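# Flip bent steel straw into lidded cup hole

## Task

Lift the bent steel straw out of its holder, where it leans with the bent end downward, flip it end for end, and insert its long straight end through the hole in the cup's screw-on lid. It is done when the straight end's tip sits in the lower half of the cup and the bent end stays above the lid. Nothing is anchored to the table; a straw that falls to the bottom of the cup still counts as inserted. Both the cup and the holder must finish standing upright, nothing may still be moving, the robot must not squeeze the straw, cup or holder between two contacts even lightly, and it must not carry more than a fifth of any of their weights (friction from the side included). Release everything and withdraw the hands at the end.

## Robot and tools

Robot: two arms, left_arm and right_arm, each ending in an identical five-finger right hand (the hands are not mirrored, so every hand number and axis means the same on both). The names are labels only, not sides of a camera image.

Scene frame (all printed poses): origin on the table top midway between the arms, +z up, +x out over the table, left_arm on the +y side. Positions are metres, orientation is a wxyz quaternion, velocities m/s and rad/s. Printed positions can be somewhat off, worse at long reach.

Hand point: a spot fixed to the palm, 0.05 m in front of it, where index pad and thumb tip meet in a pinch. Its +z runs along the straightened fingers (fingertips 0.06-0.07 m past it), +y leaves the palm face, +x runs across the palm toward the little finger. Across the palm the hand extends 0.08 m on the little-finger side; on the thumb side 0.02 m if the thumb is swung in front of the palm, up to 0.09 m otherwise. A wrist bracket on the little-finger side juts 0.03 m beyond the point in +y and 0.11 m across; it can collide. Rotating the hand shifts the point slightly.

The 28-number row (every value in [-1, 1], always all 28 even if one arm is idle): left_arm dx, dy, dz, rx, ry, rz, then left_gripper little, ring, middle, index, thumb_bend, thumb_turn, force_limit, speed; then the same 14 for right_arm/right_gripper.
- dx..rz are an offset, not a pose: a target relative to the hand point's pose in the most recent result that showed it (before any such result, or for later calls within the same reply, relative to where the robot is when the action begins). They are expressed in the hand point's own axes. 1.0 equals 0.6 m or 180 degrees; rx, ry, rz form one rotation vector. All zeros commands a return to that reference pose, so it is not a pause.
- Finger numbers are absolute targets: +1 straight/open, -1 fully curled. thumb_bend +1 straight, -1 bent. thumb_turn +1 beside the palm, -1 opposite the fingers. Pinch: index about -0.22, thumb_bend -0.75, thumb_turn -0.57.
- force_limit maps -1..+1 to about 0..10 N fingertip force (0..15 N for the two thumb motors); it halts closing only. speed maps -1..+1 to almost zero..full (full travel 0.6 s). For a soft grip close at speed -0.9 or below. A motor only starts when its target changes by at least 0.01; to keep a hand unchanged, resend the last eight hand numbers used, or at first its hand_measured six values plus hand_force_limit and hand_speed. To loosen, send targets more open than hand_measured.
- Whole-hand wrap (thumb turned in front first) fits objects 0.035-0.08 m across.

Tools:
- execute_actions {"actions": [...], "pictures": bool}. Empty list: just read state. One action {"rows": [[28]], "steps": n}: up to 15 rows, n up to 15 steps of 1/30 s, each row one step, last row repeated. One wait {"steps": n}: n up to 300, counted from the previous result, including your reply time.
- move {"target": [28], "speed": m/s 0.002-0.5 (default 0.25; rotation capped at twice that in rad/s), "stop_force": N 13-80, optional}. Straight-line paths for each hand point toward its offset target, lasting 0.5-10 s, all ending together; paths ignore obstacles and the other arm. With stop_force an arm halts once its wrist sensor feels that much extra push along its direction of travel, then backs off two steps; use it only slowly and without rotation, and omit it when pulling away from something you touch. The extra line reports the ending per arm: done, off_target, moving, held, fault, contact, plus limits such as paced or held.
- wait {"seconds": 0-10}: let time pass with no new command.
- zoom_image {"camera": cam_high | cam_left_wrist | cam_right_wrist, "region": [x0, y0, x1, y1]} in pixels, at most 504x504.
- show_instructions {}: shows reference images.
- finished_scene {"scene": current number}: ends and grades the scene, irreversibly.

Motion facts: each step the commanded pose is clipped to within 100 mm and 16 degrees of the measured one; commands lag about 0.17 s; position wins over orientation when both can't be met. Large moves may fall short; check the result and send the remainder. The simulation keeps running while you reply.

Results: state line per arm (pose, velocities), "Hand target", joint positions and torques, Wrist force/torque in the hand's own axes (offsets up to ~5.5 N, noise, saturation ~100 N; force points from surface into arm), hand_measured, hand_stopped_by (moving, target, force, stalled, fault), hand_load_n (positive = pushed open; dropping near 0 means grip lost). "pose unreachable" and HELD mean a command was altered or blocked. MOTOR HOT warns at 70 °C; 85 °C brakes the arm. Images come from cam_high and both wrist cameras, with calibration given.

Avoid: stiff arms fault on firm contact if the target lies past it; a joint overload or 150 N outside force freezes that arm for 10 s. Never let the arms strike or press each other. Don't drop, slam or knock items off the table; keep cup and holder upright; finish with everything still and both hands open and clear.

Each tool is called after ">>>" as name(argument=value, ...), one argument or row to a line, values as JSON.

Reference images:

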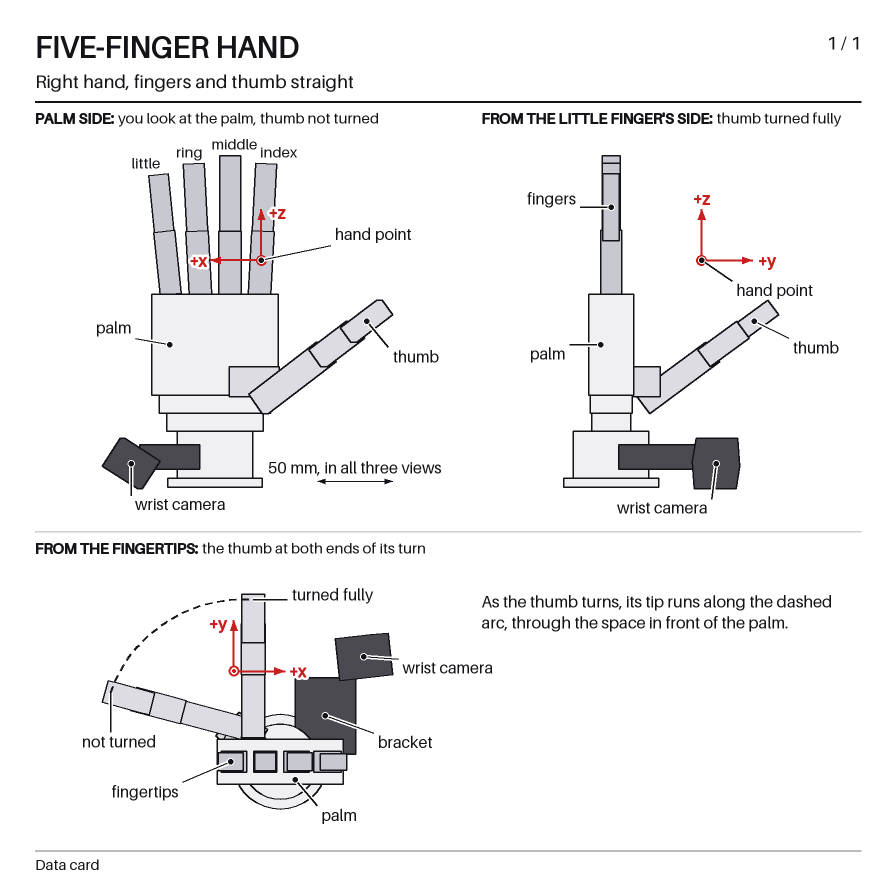

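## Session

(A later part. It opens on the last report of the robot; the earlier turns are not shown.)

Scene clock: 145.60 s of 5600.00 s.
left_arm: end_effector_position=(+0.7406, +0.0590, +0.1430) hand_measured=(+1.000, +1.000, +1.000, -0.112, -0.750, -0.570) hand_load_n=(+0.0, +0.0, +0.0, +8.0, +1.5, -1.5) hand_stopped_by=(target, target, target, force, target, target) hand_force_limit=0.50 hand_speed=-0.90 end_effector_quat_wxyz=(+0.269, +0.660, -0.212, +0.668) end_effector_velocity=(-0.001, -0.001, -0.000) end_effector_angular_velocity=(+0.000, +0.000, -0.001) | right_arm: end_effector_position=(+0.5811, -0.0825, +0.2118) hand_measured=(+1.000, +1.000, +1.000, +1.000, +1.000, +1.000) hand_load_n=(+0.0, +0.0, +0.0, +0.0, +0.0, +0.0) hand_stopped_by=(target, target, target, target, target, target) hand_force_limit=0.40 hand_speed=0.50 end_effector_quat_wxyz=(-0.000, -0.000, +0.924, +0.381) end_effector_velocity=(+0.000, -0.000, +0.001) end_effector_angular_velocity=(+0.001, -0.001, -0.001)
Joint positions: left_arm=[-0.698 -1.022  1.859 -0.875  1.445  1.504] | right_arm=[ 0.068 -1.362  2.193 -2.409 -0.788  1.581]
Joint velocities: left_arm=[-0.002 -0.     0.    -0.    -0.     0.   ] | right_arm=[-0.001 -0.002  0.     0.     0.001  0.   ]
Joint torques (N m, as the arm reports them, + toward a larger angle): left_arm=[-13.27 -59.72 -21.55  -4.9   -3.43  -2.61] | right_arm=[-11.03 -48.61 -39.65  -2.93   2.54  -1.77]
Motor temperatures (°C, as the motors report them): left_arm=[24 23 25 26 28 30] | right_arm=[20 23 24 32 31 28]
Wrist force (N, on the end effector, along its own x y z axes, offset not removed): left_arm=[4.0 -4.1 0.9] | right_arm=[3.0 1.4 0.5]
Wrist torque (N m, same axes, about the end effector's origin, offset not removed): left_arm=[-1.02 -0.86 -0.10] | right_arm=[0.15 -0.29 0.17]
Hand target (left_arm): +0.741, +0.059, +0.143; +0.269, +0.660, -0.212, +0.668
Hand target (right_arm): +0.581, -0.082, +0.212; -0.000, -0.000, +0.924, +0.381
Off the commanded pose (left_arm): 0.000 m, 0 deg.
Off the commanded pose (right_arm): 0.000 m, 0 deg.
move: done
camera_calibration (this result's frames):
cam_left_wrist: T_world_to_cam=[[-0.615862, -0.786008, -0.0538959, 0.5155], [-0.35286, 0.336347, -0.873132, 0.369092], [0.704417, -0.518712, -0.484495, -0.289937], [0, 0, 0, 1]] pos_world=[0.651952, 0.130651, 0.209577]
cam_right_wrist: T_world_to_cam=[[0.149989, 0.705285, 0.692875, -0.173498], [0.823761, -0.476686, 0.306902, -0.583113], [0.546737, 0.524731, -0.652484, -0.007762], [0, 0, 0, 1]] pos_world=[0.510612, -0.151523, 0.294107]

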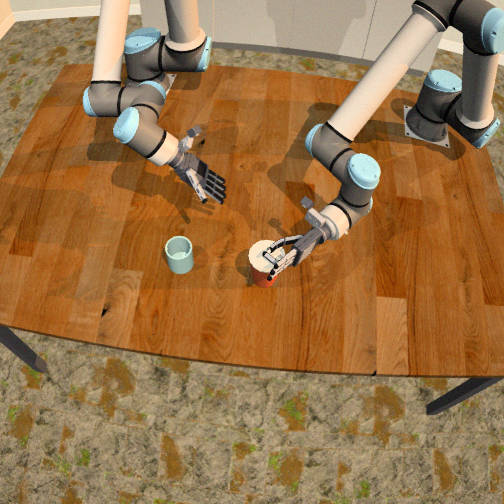

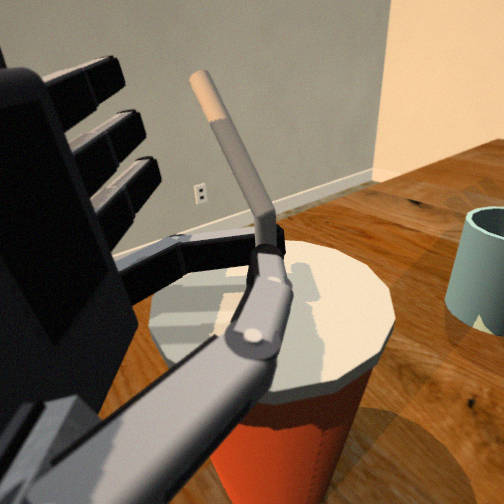

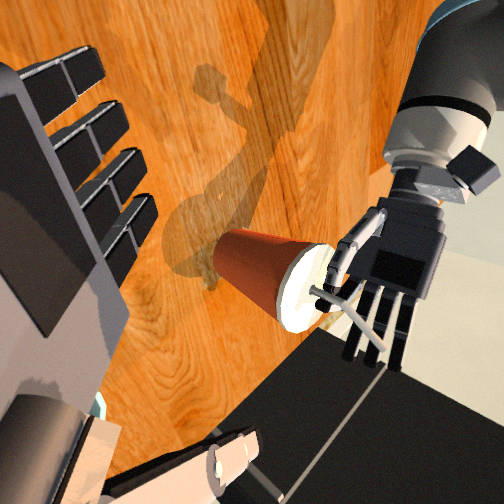

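Within a few mm of the floor. Release and withdraw.

>>> move(
  target=[0,0,0,0,0,0,1,1,1,1,-0.75,-0.57,0.5,-0.6,0,0,0,0,0,0,1,1,1,1,1,1,0.4,0.5],
)

>>> move(
  target=[0.03,-0.1,-0.2,0,0,0,1,1,1,1,-0.75,-0.57,0.5,-0.6,0.1,0,-0.1,0,0,0,1,1,1,1,1,1,0.4,0.5],
  speed=0.12,
)

Scene clock: 149.53 s of 5600.00 s.
left_arm: end_effector_position=(+0.7406, +0.0590, +0.1430) hand_measured=(+1.000, +1.000, +1.000, +1.000, -0.750, -0.570) hand_load_n=(+0.0, +0.0, +0.0, +0.0, +0.0, +0.0) hand_stopped_by=(target, target, target, target, target, target) hand_force_limit=0.50 hand_speed=-0.60 end_effector_quat_wxyz=(+0.269, +0.660, -0.212, +0.668) end_effector_velocity=(-0.000, +0.000, +0.001) end_effector_angular_velocity=(-0.001, -0.001, -0.000) | right_arm: end_effector_position=(+0.5811, -0.0825, +0.2118) hand_measured=(+1.000, +1.000, +1.000, +1.000, +1.000, +1.000) hand_load_n=(+0.0, +0.0, +0.0, +0.0, +0.0, +0.0) hand_stopped_by=(target, target, target, target, target, target) hand_force_limit=0.40 hand_speed=0.50 end_effector_quat_wxyz=(-0.000, -0.000, +0.924, +0.381) end_effector_velocity=(-0.000, +0.000, +0.001) end_effector_angular_velocity=(+0.001, -0.001, +0.000)
Joint positions: left_arm=[-0.698 -1.022  1.859 -0.875  1.445  1.504] | right_arm=[ 0.068 -1.362  2.193 -2.409 -0.788  1.581]
Joint velocities: left_arm=[ 0.    -0.001  0.001 -0.     0.     0.   ] | right_arm=[ 0.    -0.001  0.    -0.     0.001 -0.   ]
Joint torques (N m, as the arm reports them, + toward a larger angle): left_arm=[-11.07 -88.37 -40.34   0.19  -2.73  -2.17] | right_arm=[-12.21 -47.56 -39.77  -3.08   2.4   -1.58]
Motor temperatures (°C, as the motors report them): left_arm=[24 23 25 26 28 30] | right_arm=[20 23 24 32 31 28]
Wrist force (N, on the end effector, along its own x y z axes, offset not removed): left_arm=[6.1 -1.1 0.7] | right_arm=[-1.3 0.2 -0.1]
Wrist torque (N m, same axes, about the end effector's origin, offset not removed): left_arm=[-0.27 -1.03 0.18] | right_arm=[-0.16 0.39 0.05]
Hand target (left_arm): +0.741, +0.059, +0.143; +0.269, +0.660, -0.212, +0.668
Hand target (right_arm): +0.581, -0.082, +0.212; -0.000, -0.000, +0.924, +0.381
Off the commanded pose (left_arm): 0.000 m, 0 deg.
Off the commanded pose (right_arm): 0.000 m, 0 deg.
move: done
camera_calibration (this result's frames):
cam_left_wrist: T_world_to_cam=[[-0.615864, -0.786006, -0.0539026, 0.515503], [-0.352886, 0.336375, -0.873111, 0.36907], [0.704402, -0.518697, -0.484532, -0.289915], [0, 0, 0, 1]] pos_world=[0.651936, 0.130665, 0.209553]
cam_right_wrist: T_world_to_cam=[[0.149989, 0.705285, 0.692875, -0.173498], [0.823761, -0.476686, 0.306902, -0.583113], [0.546737, 0.524731, -0.652484, -0.00776184], [0, 0, 0, 1]] pos_world=[0.510612, -0.151523, 0.294107]

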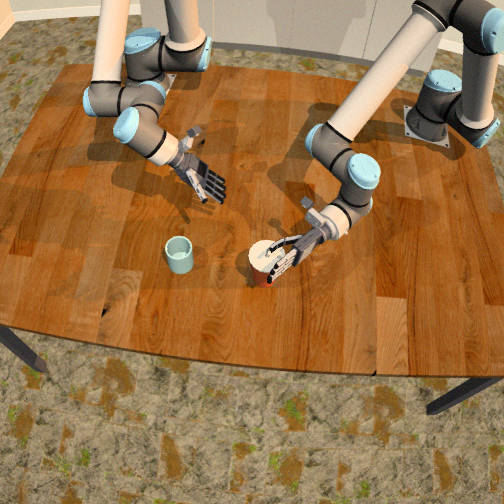

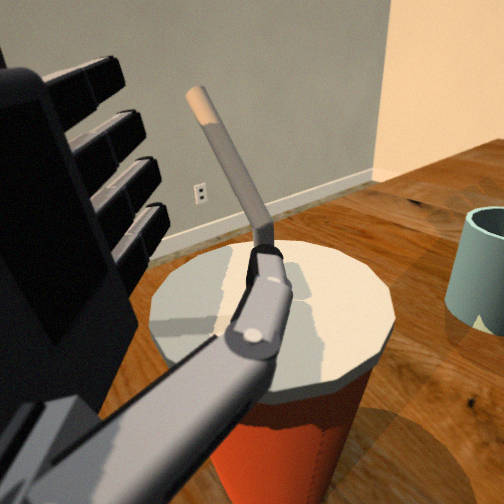

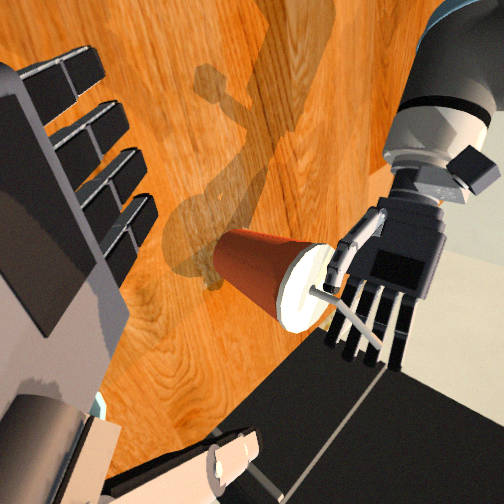

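Scene clock: 151.20 s of 5600.00 s.
left_arm: end_effector_position=(+0.6872, +0.1828, +0.1517) hand_measured=(+1.000, +1.000, +1.000, +1.000, -0.750, -0.570) hand_load_n=(+0.0, +0.0, +0.0, +0.0, +0.0, +0.0) hand_stopped_by=(target, target, target, target, target, target) hand_force_limit=0.50 hand_speed=-0.60 end_effector_quat_wxyz=(+0.269, +0.660, -0.212, +0.668) end_effector_velocity=(-0.001, +0.003, -0.000) end_effector_angular_velocity=(+0.000, +0.001, +0.001) | right_arm: end_effector_position=(+0.5212, -0.1246, +0.2541) hand_measured=(+1.000, +1.000, +1.000, +1.000, +1.000, +1.000) hand_load_n=(+0.0, +0.0, +0.0, +0.0, +0.0, +0.0) hand_stopped_by=(target, target, target, target, target, target) hand_force_limit=0.40 hand_speed=0.50 end_effector_quat_wxyz=(-0.000, -0.000, +0.924, +0.381) end_effector_velocity=(-0.002, -0.001, -0.000) end_effector_angular_velocity=(-0.000, +0.002, +0.001)
Joint positions: left_arm=[-0.621 -1.161  2.08  -0.957  1.523  1.501] | right_arm=[-0.006 -1.542  2.278 -2.242 -0.79   1.478]
Joint velocities: left_arm=[ 0.003 -0.003  0.004 -0.001  0.001 -0.   ] | right_arm=[-0.001 -0.003  0.002  0.005 -0.001 -0.003]
Joint torques (N m, as the arm reports them, + toward a larger angle): left_arm=[ 19.04 -78.33 -19.18  -4.82   2.31  -2.6 ] | right_arm=[-12.99 -43.17 -29.28   0.09  -1.54  -3.78]
Motor temperatures (°C, as the motors report them): left_arm=[24 23 25 26 28 30] | right_arm=[20 23 24 32 31 28]
Wrist force (N, on the end effector, along its own x y z axes, offset not removed): left_arm=[4.7 -1.1 -4.3] | right_arm=[-1.8 2.2 1.8]
Wrist torque (N m, same axes, about the end effector's origin, offset not removed): left_arm=[-0.22 -0.69 -0.24] | right_arm=[0.17 0.44 -0.12]
Hand target (left_arm): +0.687, +0.183, +0.152; +0.269, +0.660, -0.212, +0.668
Hand target (right_arm): +0.521, -0.125, +0.254; -0.000, -0.000, +0.924, +0.381
Off the commanded pose (left_arm): 0.000 m, 0 deg.
Off the commanded pose (right_arm): 0.000 m, 0 deg.
move: done
camera_calibration (this result's frames):
cam_left_wrist: T_world_to_cam=[[-0.61587, -0.786013, -0.0537383, 0.580338], [-0.352989, 0.336272, -0.873109, 0.316358], [0.704346, -0.518752, -0.484554, -0.183805], [0, 0, 0, 1]] pos_world=[0.598545, 0.254422, 0.218338]
cam_right_wrist: T_world_to_cam=[[0.150003, 0.705228, 0.692931, -0.164115], [0.823744, -0.476733, 0.306873, -0.566855], [0.546758, 0.524766, -0.652439, 0.0747325], [0, 0, 0, 1]] pos_world=[0.450701, -0.193717, 0.336431]

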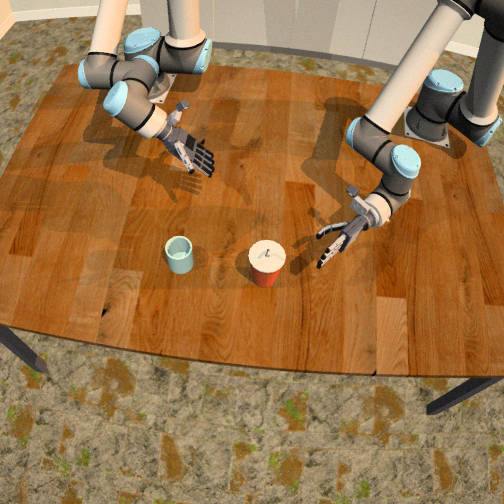

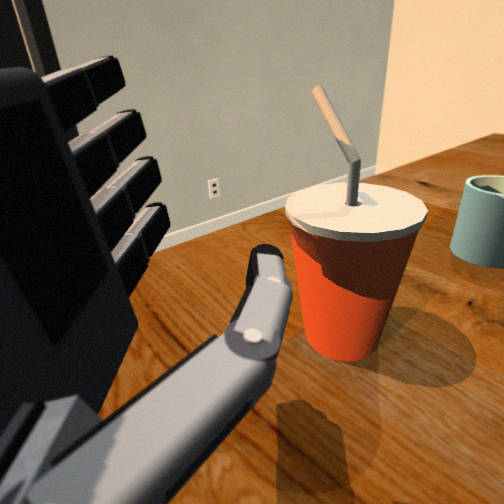

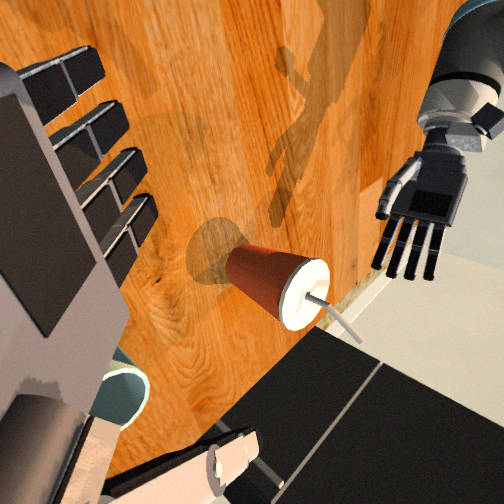

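>>> finished_scene(
  scene=1,
)

The scene is finished: the task was done.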